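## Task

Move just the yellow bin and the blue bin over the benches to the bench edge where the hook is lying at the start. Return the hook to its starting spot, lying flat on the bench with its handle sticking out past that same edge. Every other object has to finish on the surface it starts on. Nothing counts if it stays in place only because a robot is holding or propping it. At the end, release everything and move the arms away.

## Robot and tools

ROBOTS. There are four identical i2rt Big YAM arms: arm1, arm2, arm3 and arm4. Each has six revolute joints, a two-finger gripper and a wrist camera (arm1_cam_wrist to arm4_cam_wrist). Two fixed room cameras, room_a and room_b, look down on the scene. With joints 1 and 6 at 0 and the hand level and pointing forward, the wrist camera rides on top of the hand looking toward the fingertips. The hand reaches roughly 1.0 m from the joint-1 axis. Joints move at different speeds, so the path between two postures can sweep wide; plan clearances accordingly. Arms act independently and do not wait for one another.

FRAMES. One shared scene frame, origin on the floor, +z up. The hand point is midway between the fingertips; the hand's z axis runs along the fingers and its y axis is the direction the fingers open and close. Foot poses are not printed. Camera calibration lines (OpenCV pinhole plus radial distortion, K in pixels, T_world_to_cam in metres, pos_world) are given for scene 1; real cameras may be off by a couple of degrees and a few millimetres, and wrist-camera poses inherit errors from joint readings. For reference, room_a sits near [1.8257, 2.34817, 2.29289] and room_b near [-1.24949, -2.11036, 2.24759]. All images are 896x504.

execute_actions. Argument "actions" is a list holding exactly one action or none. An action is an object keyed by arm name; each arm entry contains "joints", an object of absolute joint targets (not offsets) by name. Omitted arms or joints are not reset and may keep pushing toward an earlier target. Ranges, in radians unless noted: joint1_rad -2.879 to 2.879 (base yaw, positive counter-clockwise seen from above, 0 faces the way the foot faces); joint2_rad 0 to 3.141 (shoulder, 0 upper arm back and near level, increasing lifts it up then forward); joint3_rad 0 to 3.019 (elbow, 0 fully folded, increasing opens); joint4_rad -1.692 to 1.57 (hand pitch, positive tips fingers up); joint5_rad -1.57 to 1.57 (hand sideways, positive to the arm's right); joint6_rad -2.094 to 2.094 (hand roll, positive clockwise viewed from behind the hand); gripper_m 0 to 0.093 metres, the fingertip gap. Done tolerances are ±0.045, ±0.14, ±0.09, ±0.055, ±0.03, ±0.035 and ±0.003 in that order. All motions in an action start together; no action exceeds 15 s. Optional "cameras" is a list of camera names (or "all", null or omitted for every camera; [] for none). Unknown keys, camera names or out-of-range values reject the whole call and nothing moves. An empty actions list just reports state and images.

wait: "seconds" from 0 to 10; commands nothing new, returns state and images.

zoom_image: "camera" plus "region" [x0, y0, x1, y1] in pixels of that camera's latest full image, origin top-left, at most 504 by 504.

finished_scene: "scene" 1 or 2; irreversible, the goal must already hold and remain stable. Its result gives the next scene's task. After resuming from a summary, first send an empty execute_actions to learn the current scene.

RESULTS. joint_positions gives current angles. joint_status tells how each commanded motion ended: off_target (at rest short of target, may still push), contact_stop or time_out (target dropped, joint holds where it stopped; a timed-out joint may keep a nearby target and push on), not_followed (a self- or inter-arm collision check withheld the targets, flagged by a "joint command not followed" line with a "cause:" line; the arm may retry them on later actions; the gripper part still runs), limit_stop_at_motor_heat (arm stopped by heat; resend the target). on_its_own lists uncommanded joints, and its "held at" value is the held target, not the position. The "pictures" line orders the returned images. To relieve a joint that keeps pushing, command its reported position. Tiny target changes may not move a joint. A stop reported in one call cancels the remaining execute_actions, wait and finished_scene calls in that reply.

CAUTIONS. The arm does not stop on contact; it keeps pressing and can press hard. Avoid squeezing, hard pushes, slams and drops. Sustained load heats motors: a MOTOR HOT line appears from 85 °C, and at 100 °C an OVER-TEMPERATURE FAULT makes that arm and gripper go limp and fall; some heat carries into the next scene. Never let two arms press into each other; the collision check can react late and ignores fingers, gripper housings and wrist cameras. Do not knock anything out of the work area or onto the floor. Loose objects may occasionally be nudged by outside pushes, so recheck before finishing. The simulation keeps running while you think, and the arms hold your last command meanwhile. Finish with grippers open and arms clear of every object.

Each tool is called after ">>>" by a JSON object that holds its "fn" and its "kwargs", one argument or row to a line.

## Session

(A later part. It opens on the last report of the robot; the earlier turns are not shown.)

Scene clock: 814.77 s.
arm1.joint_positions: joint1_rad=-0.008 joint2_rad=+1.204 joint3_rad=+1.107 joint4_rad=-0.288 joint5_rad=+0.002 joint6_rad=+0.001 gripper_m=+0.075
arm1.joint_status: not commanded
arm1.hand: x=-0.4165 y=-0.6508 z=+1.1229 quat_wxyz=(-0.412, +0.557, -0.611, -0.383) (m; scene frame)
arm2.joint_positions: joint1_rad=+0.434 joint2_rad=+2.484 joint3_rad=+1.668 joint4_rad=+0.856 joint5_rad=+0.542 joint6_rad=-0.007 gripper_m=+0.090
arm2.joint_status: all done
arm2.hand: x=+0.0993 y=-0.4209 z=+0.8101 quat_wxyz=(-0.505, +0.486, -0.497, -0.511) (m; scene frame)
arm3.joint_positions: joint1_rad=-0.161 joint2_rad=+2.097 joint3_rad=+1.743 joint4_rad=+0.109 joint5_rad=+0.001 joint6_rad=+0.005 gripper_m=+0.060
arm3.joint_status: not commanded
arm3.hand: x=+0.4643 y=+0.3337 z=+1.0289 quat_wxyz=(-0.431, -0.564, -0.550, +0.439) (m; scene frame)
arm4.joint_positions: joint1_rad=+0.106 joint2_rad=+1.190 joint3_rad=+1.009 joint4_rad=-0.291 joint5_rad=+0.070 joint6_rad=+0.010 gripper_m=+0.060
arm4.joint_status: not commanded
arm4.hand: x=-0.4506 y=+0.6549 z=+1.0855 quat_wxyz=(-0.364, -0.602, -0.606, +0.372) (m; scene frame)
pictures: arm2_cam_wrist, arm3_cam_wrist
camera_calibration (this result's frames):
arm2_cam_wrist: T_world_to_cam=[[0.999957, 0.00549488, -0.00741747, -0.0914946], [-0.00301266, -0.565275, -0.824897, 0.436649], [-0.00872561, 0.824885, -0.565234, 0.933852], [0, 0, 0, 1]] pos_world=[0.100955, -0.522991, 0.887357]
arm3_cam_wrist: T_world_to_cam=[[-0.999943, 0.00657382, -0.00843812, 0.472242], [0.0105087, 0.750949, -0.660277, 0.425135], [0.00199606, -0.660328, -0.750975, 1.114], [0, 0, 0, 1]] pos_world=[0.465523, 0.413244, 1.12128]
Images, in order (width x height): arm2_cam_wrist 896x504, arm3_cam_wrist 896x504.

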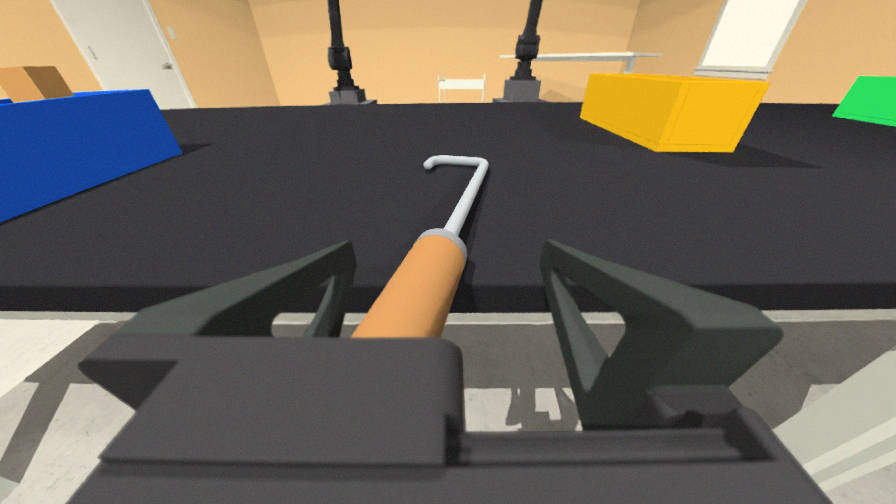

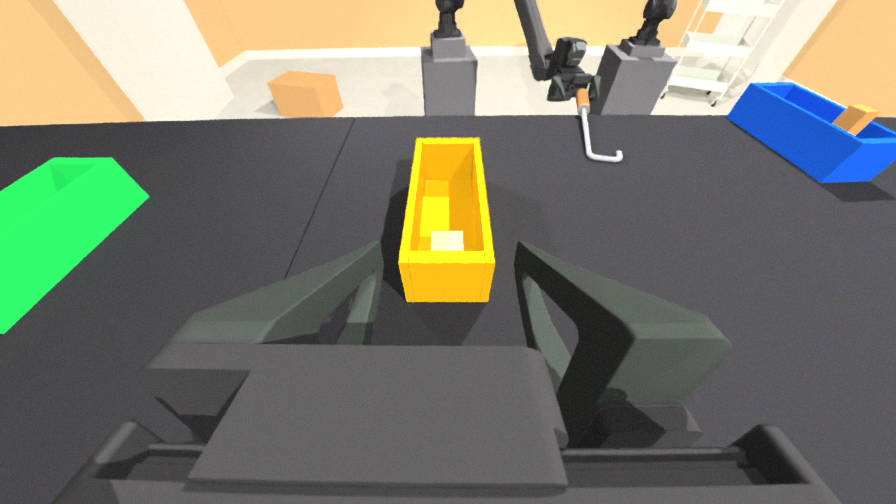

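>>> {"fn": "execute_actions", "kwargs": {
  "actions": [
    {"arm2":{"joints":{"joint1_rad":0.455,"joint2_rad":2.44,"joint3_rad":1.585,"joint4_rad":0.87,"joint5_rad":0.6}}}
  ],
  "cameras": ["arm2_cam_wrist","arm3_cam_wrist"]
}}

>>> {"fn": "zoom_image", "kwargs": {
  "camera": "arm3_cam_wrist",
  "region": [480, 0, 720, 200]
}}

Scene clock: 826.43 s.
arm1.joint_positions: joint1_rad=-0.008 joint2_rad=+1.204 joint3_rad=+1.107 joint4_rad=-0.288 joint5_rad=+0.002 joint6_rad=+0.001 gripper_m=+0.075
arm1.joint_status: not commanded
arm1.hand: x=-0.4165 y=-0.6508 z=+1.1229 quat_wxyz=(-0.412, +0.557, -0.611, -0.383) (m; scene frame)
arm2.joint_positions: joint1_rad=+0.453 joint2_rad=+2.464 joint3_rad=+1.587 joint4_rad=+0.856 joint5_rad=+0.596 joint6_rad=-0.007 gripper_m=+0.090
arm2.joint_status: all done
arm2.hand: x=+0.1049 y=-0.4456 z=+0.7887 quat_wxyz=(-0.509, +0.498, -0.510, -0.482) (m; scene frame)
arm3.joint_positions: joint1_rad=-0.161 joint2_rad=+2.097 joint3_rad=+1.743 joint4_rad=+0.109 joint5_rad=+0.001 joint6_rad=+0.005 gripper_m=+0.060
arm3.joint_status: not commanded
arm3.hand: x=+0.4643 y=+0.3337 z=+1.0289 quat_wxyz=(-0.431, -0.564, -0.550, +0.439) (m; scene frame)
arm4.joint_positions: joint1_rad=+0.106 joint2_rad=+1.190 joint3_rad=+1.009 joint4_rad=-0.291 joint5_rad=+0.070 joint6_rad=+0.010 gripper_m=+0.060
arm4.joint_status: not commanded
arm4.hand: x=-0.4506 y=+0.6549 z=+1.0855 quat_wxyz=(-0.364, -0.602, -0.606, +0.372) (m; scene frame)
pictures: arm2_cam_wrist, arm3_cam_wrist
camera_calibration (this result's frames):
arm2_cam_wrist: T_world_to_cam=[[0.999292, -0.0290401, 0.0239044, -0.137095], [0.00137206, -0.606966, -0.794726, 0.3623], [0.0375881, 0.794197, -0.606497, 0.95622], [0, 0, 0, 1]] pos_world=[0.100558, -0.543504, 0.871151]
arm3_cam_wrist: T_world_to_cam=[[-0.999943, 0.00657382, -0.00843812, 0.472242], [0.0105087, 0.750949, -0.660277, 0.425135], [0.00199606, -0.660328, -0.750975, 1.114], [0, 0, 0, 1]] pos_world=[0.465523, 0.413244, 1.12128]
Images, in order (width x height): arm2_cam_wrist 896x504, arm3_cam_wrist 896x504.

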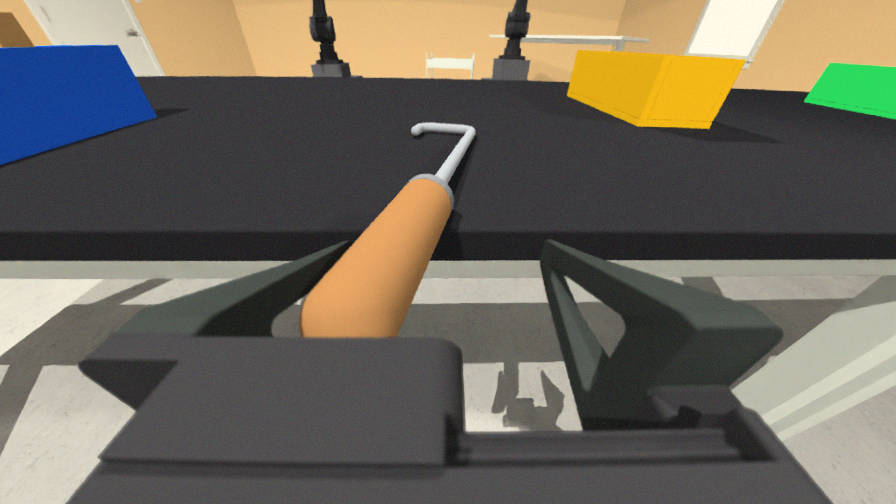

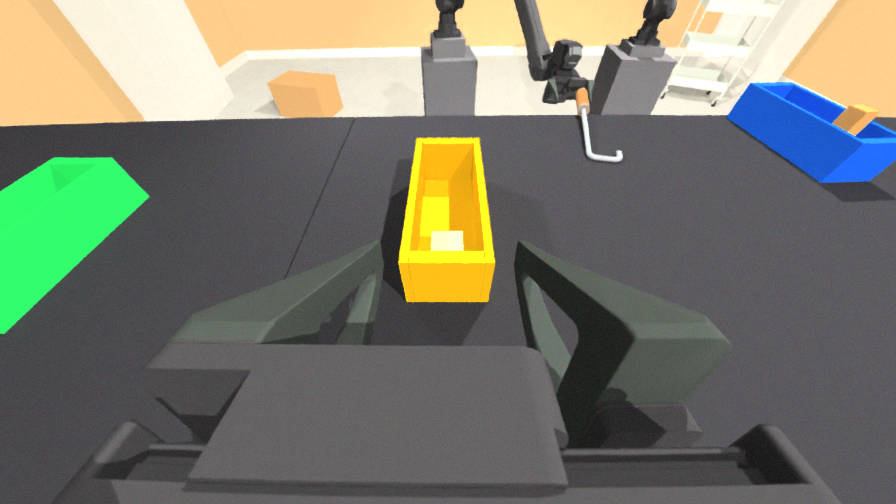

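Region (480, 0, 720, 200) of arm3_cam_wrist's 896x504 image, scaled by 2.100, with more detail than that image has.

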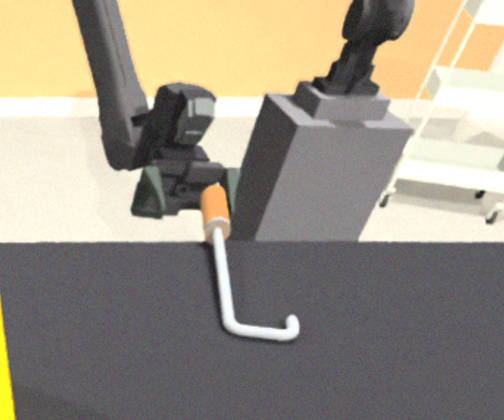

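>>> {"fn": "execute_actions", "kwargs": {
  "actions": [
    {"arm2":{"joints":{"joint1_rad":0.475,"joint2_rad":2.49,"joint3_rad":1.69,"joint4_rad":0.81,"joint5_rad":0.66}}}
  ],
  "cameras": ["arm2_cam_wrist"]
}}

Scene clock: 839.07 s.
arm1.joint_positions: joint1_rad=-0.008 joint2_rad=+1.204 joint3_rad=+1.107 joint4_rad=-0.288 joint5_rad=+0.002 joint6_rad=+0.001 gripper_m=+0.075
arm1.joint_status: not commanded
arm1.hand: x=-0.4165 y=-0.6508 z=+1.1229 quat_wxyz=(-0.412, +0.557, -0.611, -0.383) (m; scene frame)
arm2.joint_positions: joint1_rad=+0.473 joint2_rad=+2.464 joint3_rad=+1.656 joint4_rad=+0.827 joint5_rad=+0.656 joint6_rad=-0.007 gripper_m=+0.090
arm2.joint_status: all done
arm2.hand: x=+0.0898 y=-0.4367 z=+0.8143 quat_wxyz=(-0.521, +0.474, -0.517, -0.485) (m; scene frame)
arm3.joint_positions: joint1_rad=-0.161 joint2_rad=+2.097 joint3_rad=+1.743 joint4_rad=+0.109 joint5_rad=+0.001 joint6_rad=+0.005 gripper_m=+0.060
arm3.joint_status: not commanded
arm3.hand: x=+0.4643 y=+0.3337 z=+1.0289 quat_wxyz=(-0.431, -0.564, -0.550, +0.439) (m; scene frame)
arm4.joint_positions: joint1_rad=+0.106 joint2_rad=+1.190 joint3_rad=+1.009 joint4_rad=-0.291 joint5_rad=+0.070 joint6_rad=+0.010 gripper_m=+0.060
arm4.joint_status: not commanded
arm4.hand: x=-0.4506 y=+0.6549 z=+1.0855 quat_wxyz=(-0.364, -0.602, -0.606, +0.372) (m; scene frame)
pictures: arm2_cam_wrist
camera_calibration (this result's frames):
arm2_cam_wrist: T_world_to_cam=[[0.997577, -0.0695606, 0.00124981, -0.121452], [-0.0393968, -0.579619, -0.813935, 0.419208], [0.0573422, 0.811913, -0.580955, 0.950416], [0, 0, 0, 1]] pos_world=[0.0831743, -0.537124, 0.893508]
Images, in order (width x height): arm2_cam_wrist 896x504.

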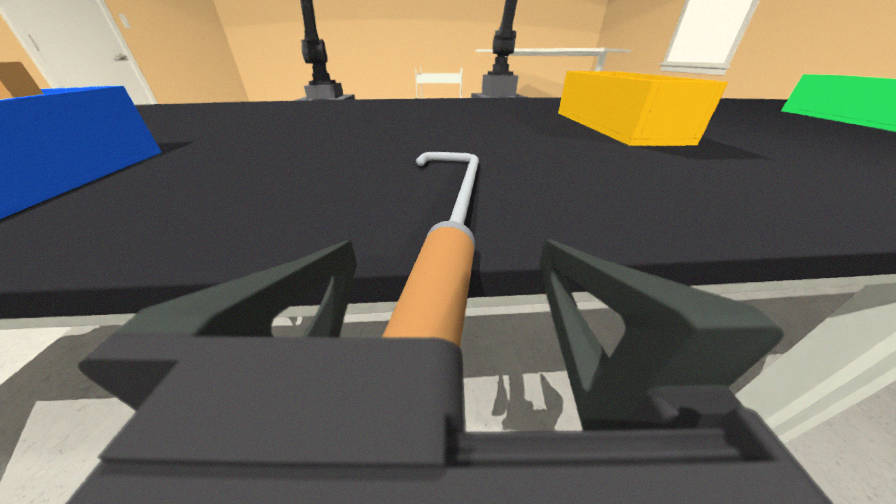

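>>> {"fn": "execute_actions", "kwargs": {
  "actions": [
    {"arm2":{"joints":{"joint2_rad":2.512}}}
  ],
  "cameras": ["arm2_cam_wrist"]
}}

Scene clock: 842.50 s.
arm1.joint_positions: joint1_rad=-0.008 joint2_rad=+1.204 joint3_rad=+1.107 joint4_rad=-0.288 joint5_rad=+0.002 joint6_rad=+0.001 gripper_m=+0.075
arm1.joint_status: not commanded
arm1.hand: x=-0.4165 y=-0.6508 z=+1.1229 quat_wxyz=(-0.412, +0.557, -0.611, -0.383) (m; scene frame)
arm2.joint_positions: joint1_rad=+0.473 joint2_rad=+2.472 joint3_rad=+1.656 joint4_rad=+0.827 joint5_rad=+0.656 joint6_rad=-0.007 gripper_m=+0.090
arm2.joint_status: all done
arm2.hand: x=+0.0901 y=-0.4373 z=+0.8084 quat_wxyz=(-0.521, +0.477, -0.518, -0.483) (m; scene frame)
arm3.joint_positions: joint1_rad=-0.161 joint2_rad=+2.097 joint3_rad=+1.743 joint4_rad=+0.109 joint5_rad=+0.001 joint6_rad=+0.005 gripper_m=+0.060
arm3.joint_status: not commanded
arm3.hand: x=+0.4643 y=+0.3337 z=+1.0289 quat_wxyz=(-0.431, -0.564, -0.550, +0.439) (m; scene frame)
arm4.joint_positions: joint1_rad=+0.106 joint2_rad=+1.190 joint3_rad=+1.009 joint4_rad=-0.291 joint5_rad=+0.070 joint6_rad=+0.010 gripper_m=+0.060
arm4.joint_status: not commanded
arm4.hand: x=-0.4506 y=+0.6549 z=+1.0855 quat_wxyz=(-0.364, -0.602, -0.606, +0.372) (m; scene frame)
pictures: arm2_cam_wrist
camera_calibration (this result's frames):
arm2_cam_wrist: T_world_to_cam=[[0.997565, -0.0695221, 0.00561485, -0.125337], [-0.0361765, -0.584554, -0.810548, 0.408925], [0.0596332, 0.808371, -0.585646, 0.949466], [0, 0, 0, 1]] pos_world=[0.0832056, -0.537195, 0.888208]
Images, in order (width x height): arm2_cam_wrist 896x504.

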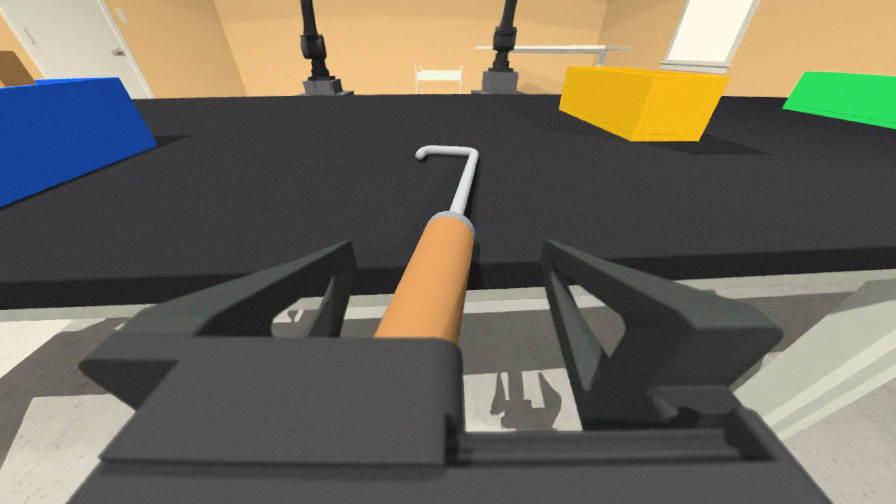

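>>> {"fn": "execute_actions", "kwargs": {
  "actions": [
    {"arm2":{"joints":{"joint2_rad":2.535}}}
  ],
  "cameras": ["arm2_cam_wrist"]
}}

Scene clock: 846.07 s.
arm1.joint_positions: joint1_rad=-0.008 joint2_rad=+1.204 joint3_rad=+1.107 joint4_rad=-0.288 joint5_rad=+0.002 joint6_rad=+0.001 gripper_m=+0.075
arm1.joint_status: not commanded
arm1.hand: x=-0.4165 y=-0.6508 z=+1.1229 quat_wxyz=(-0.412, +0.557, -0.611, -0.383) (m; scene frame)
arm2.joint_positions: joint1_rad=+0.473 joint2_rad=+2.501 joint3_rad=+1.656 joint4_rad=+0.827 joint5_rad=+0.656 joint6_rad=-0.007 gripper_m=+0.090
arm2.joint_status: all done
arm2.hand: x=+0.0918 y=-0.4399 z=+0.7846 quat_wxyz=(-0.519, +0.487, -0.519, -0.472) (m; scene frame)
arm3.joint_positions: joint1_rad=-0.161 joint2_rad=+2.097 joint3_rad=+1.743 joint4_rad=+0.109 joint5_rad=+0.001 joint6_rad=+0.005 gripper_m=+0.060
arm3.joint_status: not commanded
arm3.hand: x=+0.4643 y=+0.3337 z=+1.0289 quat_wxyz=(-0.431, -0.564, -0.550, +0.439) (m; scene frame)
arm4.joint_positions: joint1_rad=+0.106 joint2_rad=+1.190 joint3_rad=+1.009 joint4_rad=-0.291 joint5_rad=+0.070 joint6_rad=+0.010 gripper_m=+0.060
arm4.joint_status: not commanded
arm4.hand: x=-0.4506 y=+0.6549 z=+1.0855 quat_wxyz=(-0.364, -0.602, -0.606, +0.372) (m; scene frame)
pictures: arm2_cam_wrist
camera_calibration (this result's frames):
arm2_cam_wrist: T_world_to_cam=[[0.997338, -0.069095, 0.0232983, -0.140678], [-0.0232645, -0.604341, -0.796386, 0.367177], [0.0691064, 0.793724, -0.60434, 0.944908], [0, 0, 0, 1]] pos_world=[0.083547, -0.537816, 0.866738]
Images, in order (width x height): arm2_cam_wrist 896x504.

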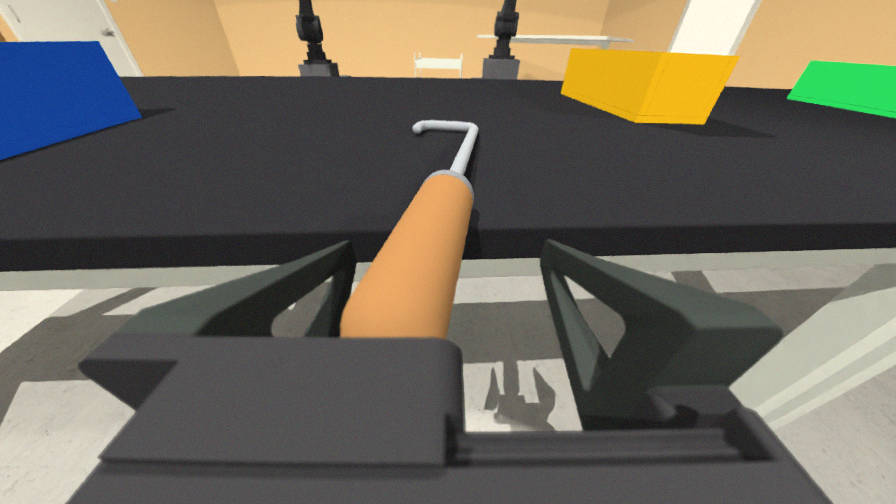

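>>> {"fn": "execute_actions", "kwargs": {
  "actions": [
    {"arm2":{"joints":{"joint2_rad":2.495,"gripper_m":0.01}}}
  ],
  "cameras": ["arm2_cam_wrist","arm3_cam_wrist"]
}}

>>> {"fn": "zoom_image", "kwargs": {
  "camera": "arm3_cam_wrist",
  "region": [480, 0, 720, 200]
}}

Scene clock: 849.77 s.
arm1.joint_positions: joint1_rad=-0.008 joint2_rad=+1.204 joint3_rad=+1.107 joint4_rad=-0.288 joint5_rad=+0.002 joint6_rad=+0.001 gripper_m=+0.075
arm1.joint_status: not commanded
arm1.hand: x=-0.4165 y=-0.6508 z=+1.1229 quat_wxyz=(-0.412, +0.557, -0.611, -0.383) (m; scene frame)
arm2.joint_positions: joint1_rad=+0.470 joint2_rad=+2.501 joint3_rad=+1.656 joint4_rad=+0.826 joint5_rad=+0.656 joint6_rad=-0.007 gripper_m=+0.030
arm2.joint_status: gripper_m off_target (ended at +0.030, target +0.010); the others done
arm2.hand: x=+0.0935 y=-0.4390 z=+0.7844 quat_wxyz=(-0.520, +0.487, -0.520, -0.471) (m; scene frame)
arm3.joint_positions: joint1_rad=-0.161 joint2_rad=+2.097 joint3_rad=+1.743 joint4_rad=+0.109 joint5_rad=+0.001 joint6_rad=+0.005 gripper_m=+0.060
arm3.joint_status: not commanded
arm3.hand: x=+0.4643 y=+0.3337 z=+1.0289 quat_wxyz=(-0.431, -0.564, -0.550, +0.439) (m; scene frame)
arm4.joint_positions: joint1_rad=+0.106 joint2_rad=+1.190 joint3_rad=+1.009 joint4_rad=-0.291 joint5_rad=+0.070 joint6_rad=+0.010 gripper_m=+0.060
arm4.joint_status: not commanded
arm4.hand: x=-0.4506 y=+0.6549 z=+1.0855 quat_wxyz=(-0.364, -0.602, -0.606, +0.372) (m; scene frame)
pictures: arm2_cam_wrist, arm3_cam_wrist
camera_calibration (this result's frames):
arm2_cam_wrist: T_world_to_cam=[[0.997144, -0.0717389, 0.0236127, -0.143729], [-0.0246823, -0.60502, -0.795828, 0.367049], [0.0713779, 0.792972, -0.605063, 0.943997], [0, 0, 0, 1]] pos_world=[0.0849978, -0.536803, 0.866679]
arm3_cam_wrist: T_world_to_cam=[[-0.999943, 0.00657382, -0.00843812, 0.472242], [0.0105087, 0.750949, -0.660277, 0.425135], [0.00199606, -0.660328, -0.750975, 1.114], [0, 0, 0, 1]] pos_world=[0.465523, 0.413244, 1.12128]
Images, in order (width x height): arm2_cam_wrist 896x504, arm3_cam_wrist 896x504.

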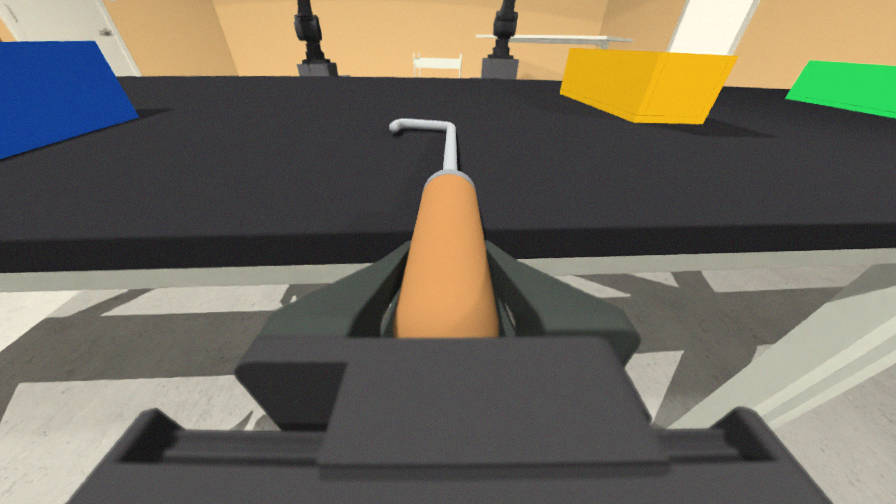

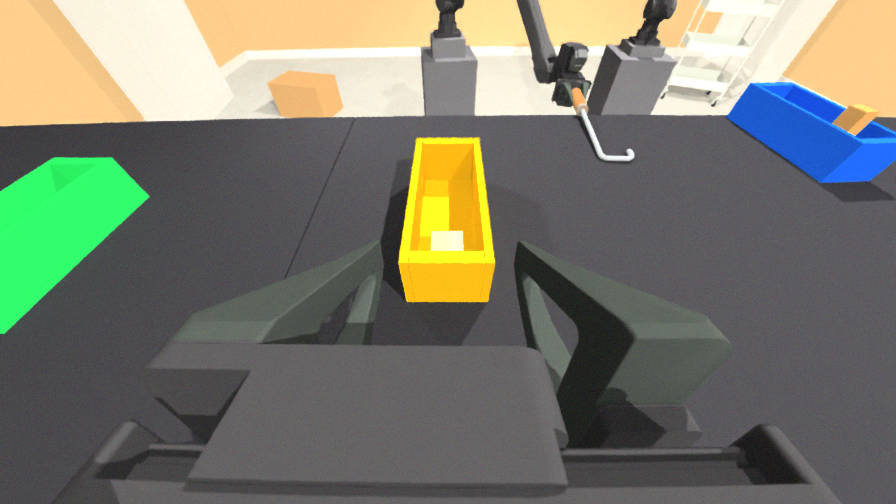

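Region (480, 0, 720, 200) of arm3_cam_wrist's 896x504 image, scaled by 2.100, with more detail than that image has.

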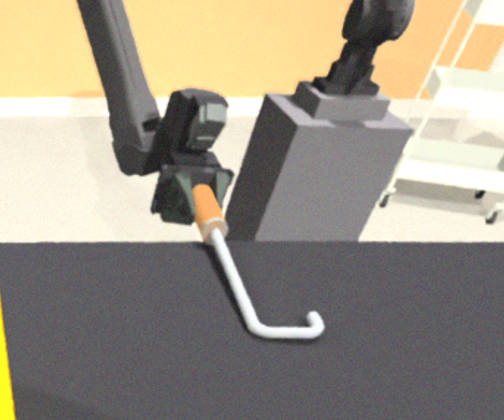

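>>> {"fn": "execute_actions", "kwargs": {
  "actions": [
    {"arm2":{"joints":{"joint2_rad":2.38,"joint6_rad":-1.571,"gripper_m":0.01}}}
  ],
  "cameras": ["arm2_cam_wrist","arm3_cam_wrist"]
}}

>>> {"fn": "zoom_image", "kwargs": {
  "camera": "arm3_cam_wrist",
  "region": [480, 0, 720, 200]
}}

Scene clock: 863.70 s.
arm1.joint_positions: joint1_rad=-0.008 joint2_rad=+1.204 joint3_rad=+1.107 joint4_rad=-0.288 joint5_rad=+0.002 joint6_rad=+0.001 gripper_m=+0.075
arm1.joint_status: not commanded
arm1.hand: x=-0.4165 y=-0.6508 z=+1.1229 quat_wxyz=(-0.412, +0.557, -0.611, -0.383) (m; scene frame)
arm2.joint_positions: joint1_rad=+0.474 joint2_rad=+2.422 joint3_rad=+1.656 joint4_rad=+0.807 joint5_rad=+0.657 joint6_rad=-1.555 gripper_m=+0.030
arm2.joint_status: gripper_m off_target (ended at +0.030, target +0.010); the others done
arm2.hand: x=+0.0867 y=-0.4347 z=+0.8446 quat_wxyz=(-0.718, +0.694, -0.043, +0.012) (m; scene frame)
arm3.joint_positions: joint1_rad=-0.161 joint2_rad=+2.097 joint3_rad=+1.743 joint4_rad=+0.109 joint5_rad=+0.001 joint6_rad=+0.005 gripper_m=+0.060
arm3.joint_status: not commanded
arm3.hand: x=+0.4643 y=+0.3337 z=+1.0289 quat_wxyz=(-0.431, -0.564, -0.550, +0.439) (m; scene frame)
arm4.joint_positions: joint1_rad=+0.106 joint2_rad=+1.190 joint3_rad=+1.009 joint4_rad=-0.291 joint5_rad=+0.070 joint6_rad=+0.010 gripper_m=+0.060
arm4.joint_status: not commanded
arm4.hand: x=-0.4506 y=+0.6549 z=+1.0855 quat_wxyz=(-0.364, -0.602, -0.606, +0.372) (m; scene frame)
pictures: arm2_cam_wrist, arm3_cam_wrist
camera_calibration (this result's frames):
arm2_cam_wrist: T_world_to_cam=[[0.0336892, -0.0251847, 0.999115, -0.858177], [0.756142, -0.653061, -0.0419581, -0.307961], [0.65354, 0.756887, -0.00295787, 0.402718], [0, 0, 0, 1]] pos_world=[-0.00141894, -0.527542, 0.845687]
arm3_cam_wrist: T_world_to_cam=[[-0.999943, 0.00657382, -0.00843812, 0.472242], [0.0105087, 0.750949, -0.660277, 0.425135], [0.00199606, -0.660328, -0.750975, 1.114], [0, 0, 0, 1]] pos_world=[0.465523, 0.413244, 1.12128]
Images, in order (width x height): arm2_cam_wrist 896x504, arm3_cam_wrist 896x504.

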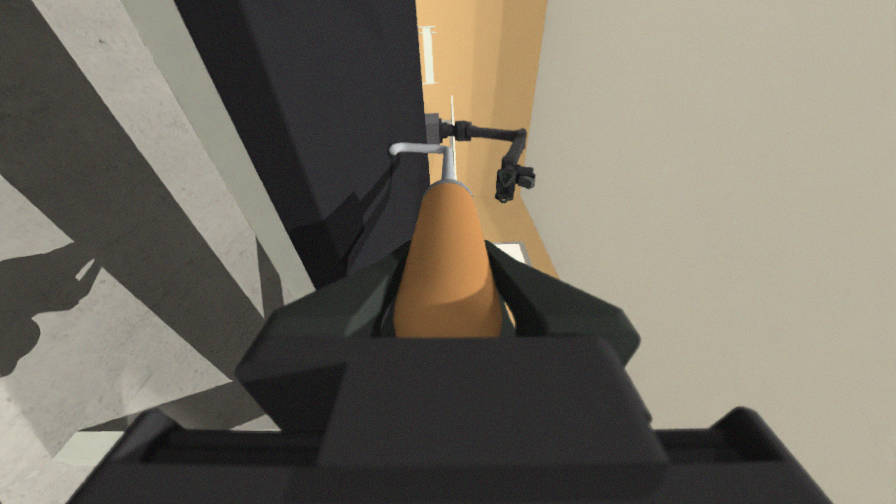

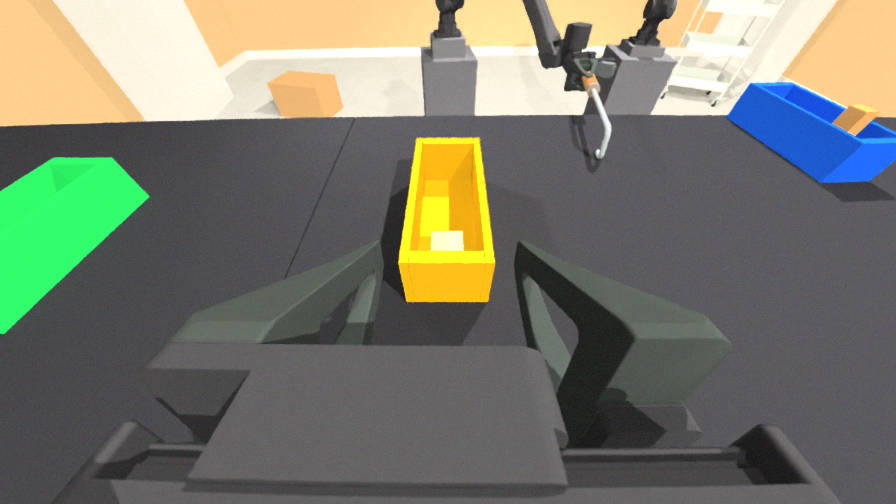

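Region (480, 0, 720, 200) of arm3_cam_wrist's 896x504 image, scaled by 2.100, with more detail than that image has.

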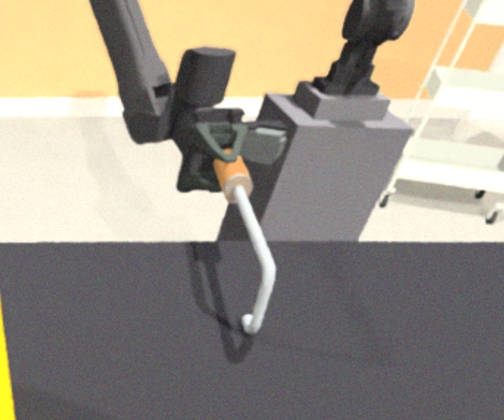

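>>> {"fn": "execute_actions", "kwargs": {
  "actions": [
    {"arm2":{"joints":{"joint1_rad":-0.125,"joint2_rad":2.19,"joint3_rad":1.81,"joint4_rad":0.7,"joint5_rad":-0.07,"gripper_m":0.01}}}
  ],
  "cameras": ["arm2_cam_wrist","arm3_cam_wrist","room_b"]
}}

Scene clock: 875.87 s.
arm1.joint_positions: joint1_rad=-0.008 joint2_rad=+1.204 joint3_rad=+1.107 joint4_rad=-0.288 joint5_rad=+0.002 joint6_rad=+0.001 gripper_m=+0.075
arm1.joint_status: not commanded
arm1.hand: x=-0.4165 y=-0.6508 z=+1.1229 quat_wxyz=(-0.412, +0.557, -0.611, -0.383) (m; scene frame)
arm2.joint_positions: joint1_rad=-0.131 joint2_rad=+2.219 joint3_rad=+1.759 joint4_rad=+0.679 joint5_rad=-0.070 joint6_rad=-1.559 gripper_m=+0.030
arm2.joint_status: gripper_m off_target (ended at +0.030, target +0.010); the others done
arm2.hand: x=+0.4688 y=-0.3062 z=+1.0457 quat_wxyz=(-0.780, +0.626, +0.014, -0.017) (m; scene frame)
arm3.joint_positions: joint1_rad=-0.161 joint2_rad=+2.097 joint3_rad=+1.743 joint4_rad=+0.109 joint5_rad=+0.001 joint6_rad=+0.005 gripper_m=+0.060
arm3.joint_status: not commanded
arm3.hand: x=+0.4643 y=+0.3337 z=+1.0289 quat_wxyz=(-0.431, -0.564, -0.550, +0.439) (m; scene frame)
arm4.joint_positions: joint1_rad=+0.106 joint2_rad=+1.190 joint3_rad=+1.009 joint4_rad=-0.291 joint5_rad=+0.070 joint6_rad=+0.010 gripper_m=+0.060
arm4.joint_status: not commanded
arm4.hand: x=-0.4506 y=+0.6549 z=+1.0855 quat_wxyz=(-0.364, -0.602, -0.606, +0.372) (m; scene frame)
pictures: arm2_cam_wrist, arm3_cam_wrist, room_b
camera_calibration (this result's frames):
arm2_cam_wrist: T_world_to_cam=[[-0.000539531, -0.207714, 0.978189, -1.08678], [0.830488, -0.544981, -0.115266, -0.429673], [0.557037, 0.812312, 0.172798, -0.0651731], [0, 0, 0, 1]] pos_world=[0.392556, -0.406963, 1.02481]
arm3_cam_wrist: T_world_to_cam=[[-0.999943, 0.00657382, -0.00843812, 0.472242], [0.0105087, 0.750949, -0.660277, 0.425135], [0.00199606, -0.660328, -0.750975, 1.114], [0, 0, 0, 1]] pos_world=[0.465523, 0.413244, 1.12128]
Images, in order (width x height): arm2_cam_wrist 896x504, arm3_cam_wrist 896x504, room_b 896x504.

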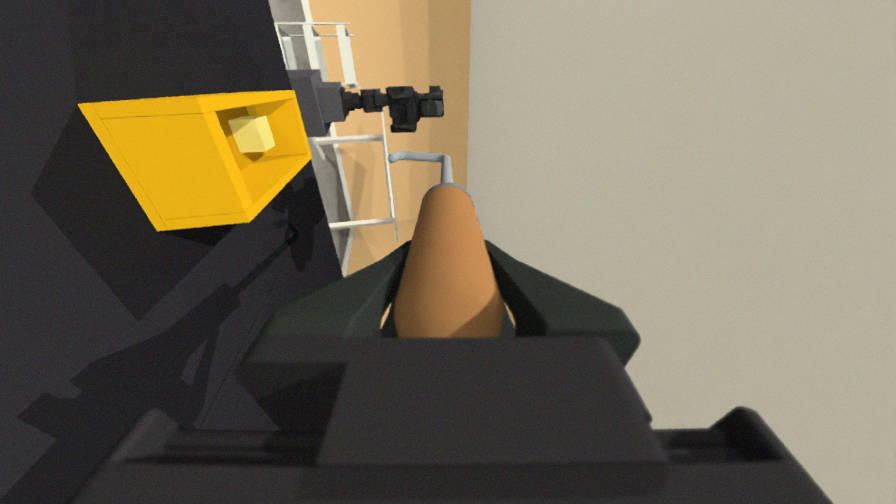

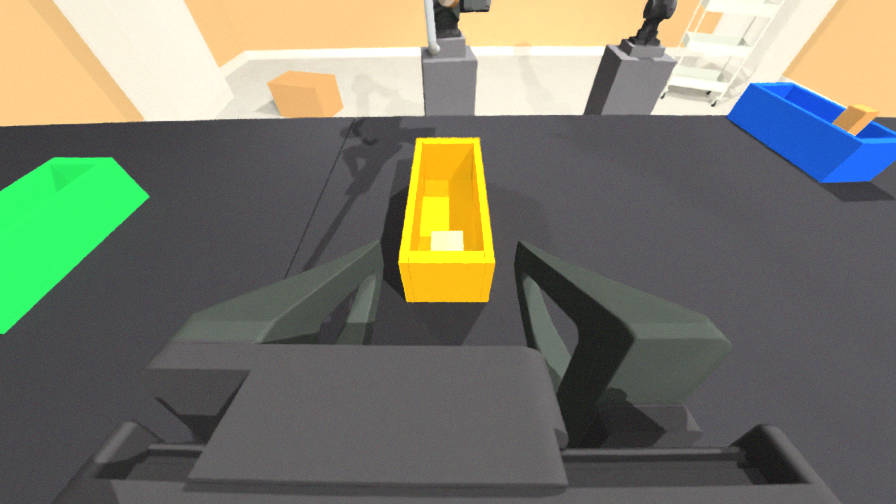

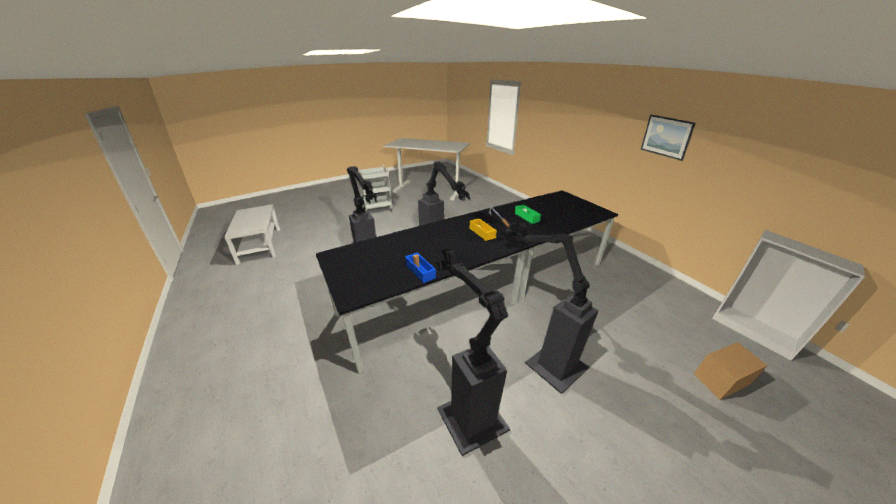

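>>> {"fn": "execute_actions", "kwargs": {
  "actions": [
    {"arm2":{"joints":{"joint2_rad":2.335,"joint3_rad":1.725,"joint4_rad":0.66,"joint5_rad":-0.11,"gripper_m":0.01}}}
  ],
  "cameras": ["arm2_cam_wrist","arm3_cam_wrist","room_b"]
}}

Scene clock: 883.03 s.
arm1.joint_positions: joint1_rad=-0.008 joint2_rad=+1.204 joint3_rad=+1.107 joint4_rad=-0.288 joint5_rad=+0.002 joint6_rad=+0.001 gripper_m=+0.075
arm1.joint_status: not commanded
arm1.hand: x=-0.4165 y=-0.6508 z=+1.1229 quat_wxyz=(-0.412, +0.557, -0.611, -0.383) (m; scene frame)
arm2.joint_positions: joint1_rad=-0.128 joint2_rad=+2.368 joint3_rad=+1.699 joint4_rad=+0.659 joint5_rad=-0.108 joint6_rad=-1.567 gripper_m=+0.030
arm2.joint_status: gripper_m off_target (ended at +0.030, target +0.010); the others done
arm2.hand: x=+0.4595 y=-0.3080 z=+0.8774 quat_wxyz=(-0.703, +0.710, +0.027, -0.032) (m; scene frame)
arm3.joint_positions: joint1_rad=-0.161 joint2_rad=+2.097 joint3_rad=+1.743 joint4_rad=+0.109 joint5_rad=+0.001 joint6_rad=+0.005 gripper_m=+0.060
arm3.joint_status: not commanded
arm3.hand: x=+0.4643 y=+0.3337 z=+1.0289 quat_wxyz=(-0.431, -0.564, -0.550, +0.439) (m; scene frame)
arm4.joint_positions: joint1_rad=+0.106 joint2_rad=+1.190 joint3_rad=+1.009 joint4_rad=-0.291 joint5_rad=+0.070 joint6_rad=+0.010 gripper_m=+0.060
arm4.joint_status: not commanded
arm4.hand: x=-0.4506 y=+0.6549 z=+1.0855 quat_wxyz=(-0.364, -0.602, -0.606, +0.372) (m; scene frame)
pictures: arm2_cam_wrist, arm3_cam_wrist, room_b
camera_calibration (this result's frames):
arm2_cam_wrist: T_world_to_cam=[[-0.00239097, 0.0201681, 0.999794, -0.87035], [0.8523, -0.522903, 0.0125864, -0.557682], [0.523049, 0.852154, -0.015939, 0.16401], [0, 0, 0, 1]] pos_world=[0.387446, -0.413822, 0.879804]
arm3_cam_wrist: T_world_to_cam=[[-0.999943, 0.00657382, -0.00843812, 0.472242], [0.0105087, 0.750949, -0.660277, 0.425135], [0.00199606, -0.660328, -0.750975, 1.114], [0, 0, 0, 1]] pos_world=[0.465523, 0.413244, 1.12128]
Images, in order (width x height): arm2_cam_wrist 896x504, arm3_cam_wrist 896x504, room_b 896x504.

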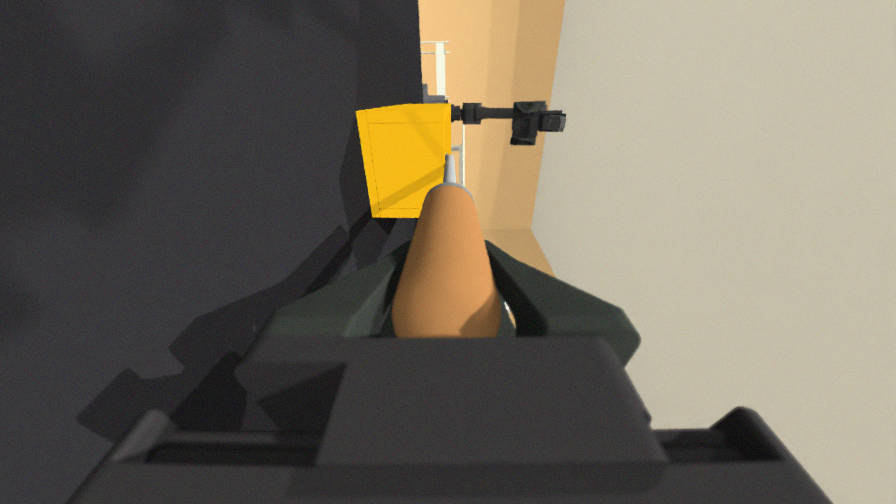

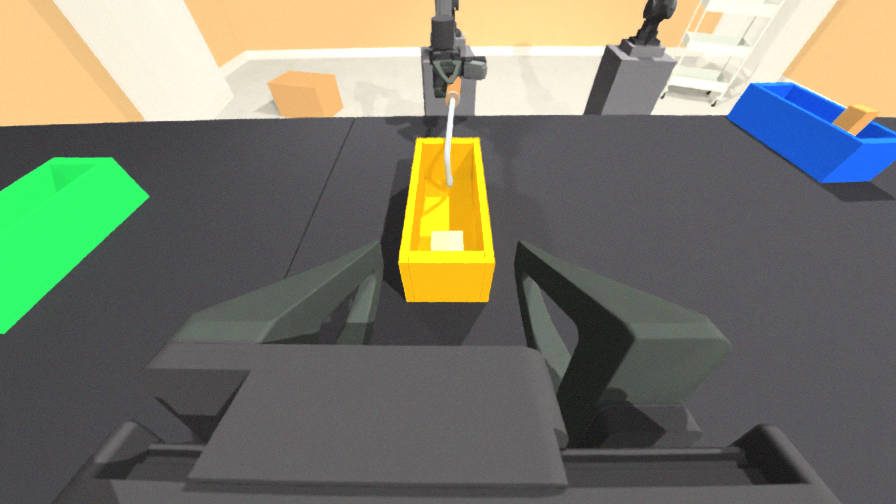

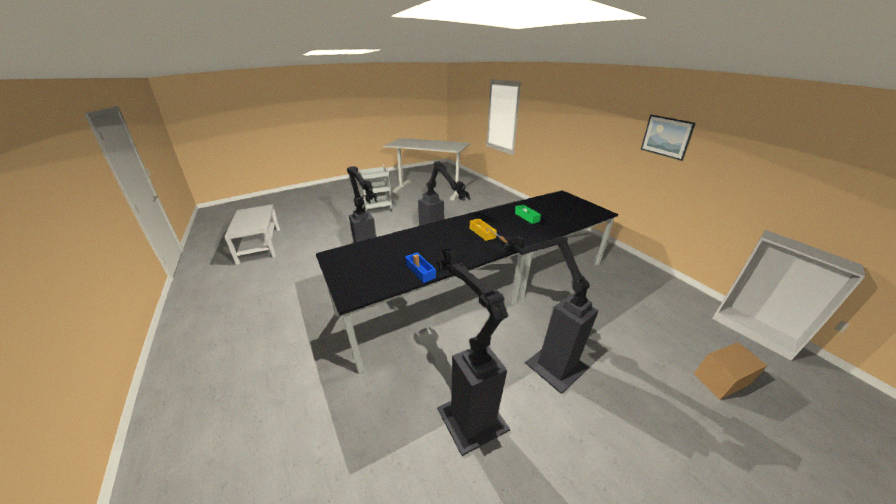

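>>> {"fn": "execute_actions", "kwargs": {
  "actions": [
    {"arm2":{"joints":{"joint2_rad":2.14,"joint3_rad":1.295,"joint4_rad":0.89,"gripper_m":0.01}}}
  ],
  "cameras": ["arm3_cam_wrist"]
}}

Scene clock: 894.40 s.
arm1.joint_positions: joint1_rad=-0.008 joint2_rad=+1.204 joint3_rad=+1.107 joint4_rad=-0.288 joint5_rad=+0.002 joint6_rad=+0.001 gripper_m=+0.075
arm1.joint_status: not commanded
arm1.hand: x=-0.4165 y=-0.6508 z=+1.1229 quat_wxyz=(-0.412, +0.557, -0.611, -0.383) (m; scene frame)
arm2.joint_positions: joint1_rad=-0.128 joint2_rad=+2.179 joint3_rad=+1.299 joint4_rad=+0.860 joint5_rad=-0.108 joint6_rad=-1.568 gripper_m=+0.030
arm2.joint_status: gripper_m off_target (ended at +0.030, target +0.010); the others done
arm2.hand: x=+0.4570 y=-0.4105 z=+0.8739 quat_wxyz=(-0.699, +0.714, +0.027, -0.032) (m; scene frame)
arm3.joint_positions: joint1_rad=-0.161 joint2_rad=+2.097 joint3_rad=+1.743 joint4_rad=+0.109 joint5_rad=+0.001 joint6_rad=+0.005 gripper_m=+0.060
arm3.joint_status: not commanded
arm3.hand: x=+0.4643 y=+0.3337 z=+1.0289 quat_wxyz=(-0.431, -0.564, -0.550, +0.439) (m; scene frame)
arm4.joint_positions: joint1_rad=+0.106 joint2_rad=+1.190 joint3_rad=+1.009 joint4_rad=-0.291 joint5_rad=+0.070 joint6_rad=+0.010 gripper_m=+0.060
arm4.joint_status: not commanded
arm4.hand: x=-0.4506 y=+0.6549 z=+1.0855 quat_wxyz=(-0.364, -0.602, -0.606, +0.372) (m; scene frame)
pictures: arm3_cam_wrist
camera_calibration (this result's frames):
arm3_cam_wrist: T_world_to_cam=[[-0.999943, 0.00657382, -0.00843812, 0.472242], [0.0105087, 0.750949, -0.660277, 0.425135], [0.00199606, -0.660328, -0.750975, 1.114], [0, 0, 0, 1]] pos_world=[0.465523, 0.413244, 1.12128]
Images, in order (width x height): arm3_cam_wrist 896x504.

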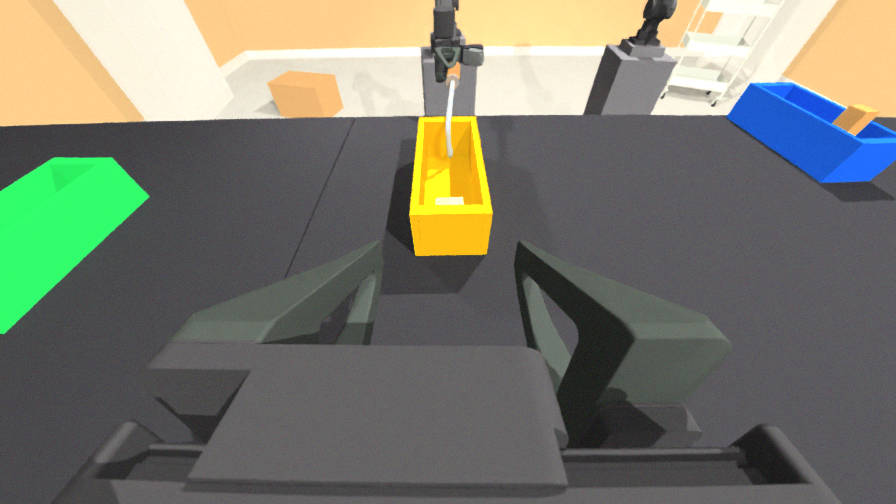

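>>> {"fn": "execute_actions", "kwargs": {
  "actions": [
    {"arm2":{"joints":{"joint2_rad":1.972,"joint3_rad":0.967,"joint4_rad":1.065,"gripper_m":0.01}},"arm1":{"joints":{"joint1_rad":-0.45,"joint4_rad":-0.6}}}
  ],
  "cameras": ["arm3_cam_wrist","arm1_cam_wrist","room_b"]
}}

Scene clock: 898.37 s.
arm1.joint_positions: joint1_rad=-0.454 joint2_rad=+1.204 joint3_rad=+1.107 joint4_rad=-0.584 joint5_rad=+0.000 joint6_rad=+0.001 gripper_m=+0.075
arm1.joint_status: all done
arm1.hand: x=-0.2007 y=-0.7571 z=+1.0577 quat_wxyz=(-0.372, +0.446, -0.784, -0.219) (m; scene frame)
arm2.joint_positions: joint1_rad=-0.128 joint2_rad=+2.015 joint3_rad=+0.963 joint4_rad=+1.022 joint5_rad=-0.108 joint6_rad=-1.568 gripper_m=+0.030
arm2.joint_status: gripper_m off_target (ended at +0.030, target +0.010); the others done
arm2.hand: x=+0.4546 y=-0.5124 z=+0.8747 quat_wxyz=(-0.696, +0.717, +0.027, -0.033) (m; scene frame)
arm3.joint_positions: joint1_rad=-0.161 joint2_rad=+2.097 joint3_rad=+1.743 joint4_rad=+0.109 joint5_rad=+0.001 joint6_rad=+0.005 gripper_m=+0.060
arm3.joint_status: not commanded
arm3.hand: x=+0.4643 y=+0.3337 z=+1.0289 quat_wxyz=(-0.431, -0.564, -0.550, +0.439) (m; scene frame)
arm4.joint_positions: joint1_rad=+0.106 joint2_rad=+1.190 joint3_rad=+1.009 joint4_rad=-0.291 joint5_rad=+0.070 joint6_rad=+0.010 gripper_m=+0.060
arm4.joint_status: not commanded
arm4.hand: x=-0.4506 y=+0.6549 z=+1.0855 quat_wxyz=(-0.364, -0.602, -0.606, +0.372) (m; scene frame)
pictures: arm1_cam_wrist, arm3_cam_wrist, room_b
camera_calibration (this result's frames):
arm1_cam_wrist: T_world_to_cam=[[0.868958, -0.494655, -0.015124, -0.186715], [-0.48023, -0.835447, -0.26722, -0.440601], [0.119546, 0.239466, -0.963517, 1.35075], [0, 0, 0, 1]] pos_world=[-0.210819, -0.783916, 1.1809]
arm3_cam_wrist: T_world_to_cam=[[-0.999943, 0.00657382, -0.00843812, 0.472242], [0.0105087, 0.750949, -0.660277, 0.425135], [0.00199606, -0.660328, -0.750975, 1.114], [0, 0, 0, 1]] pos_world=[0.465523, 0.413244, 1.12128]
Images, in order (width x height): arm1_cam_wrist 896x504, arm3_cam_wrist 896x504, room_b 896x504.

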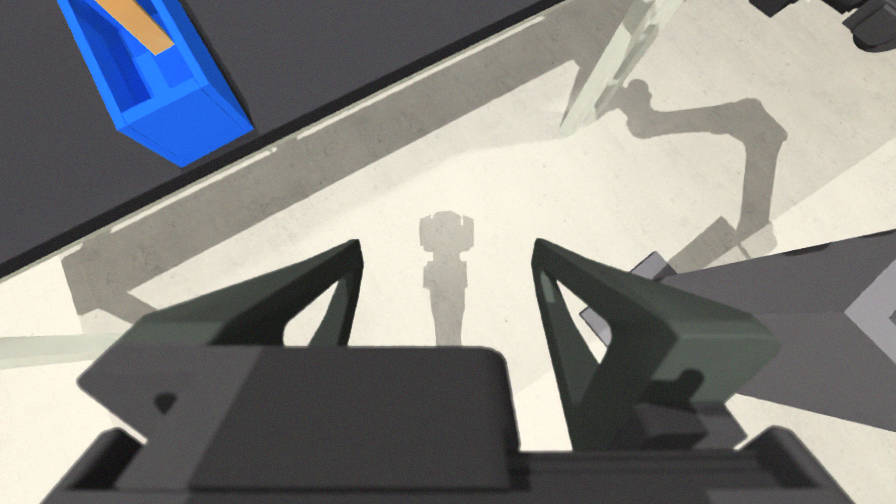

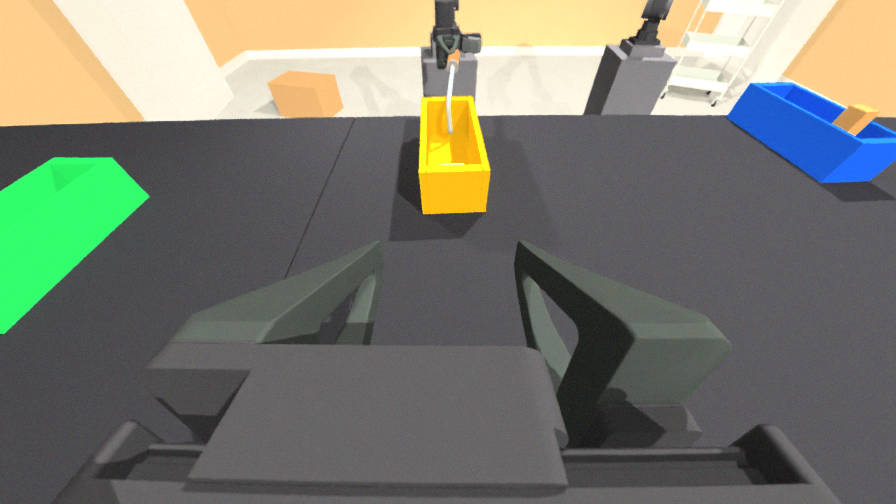

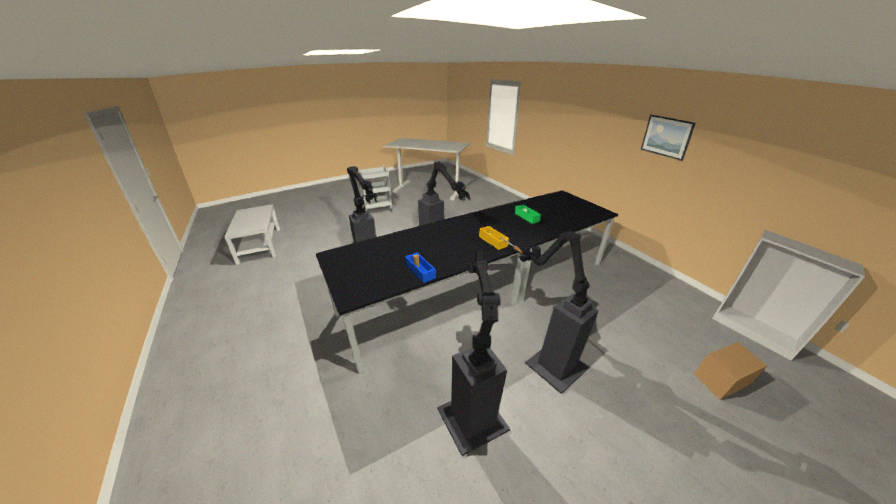

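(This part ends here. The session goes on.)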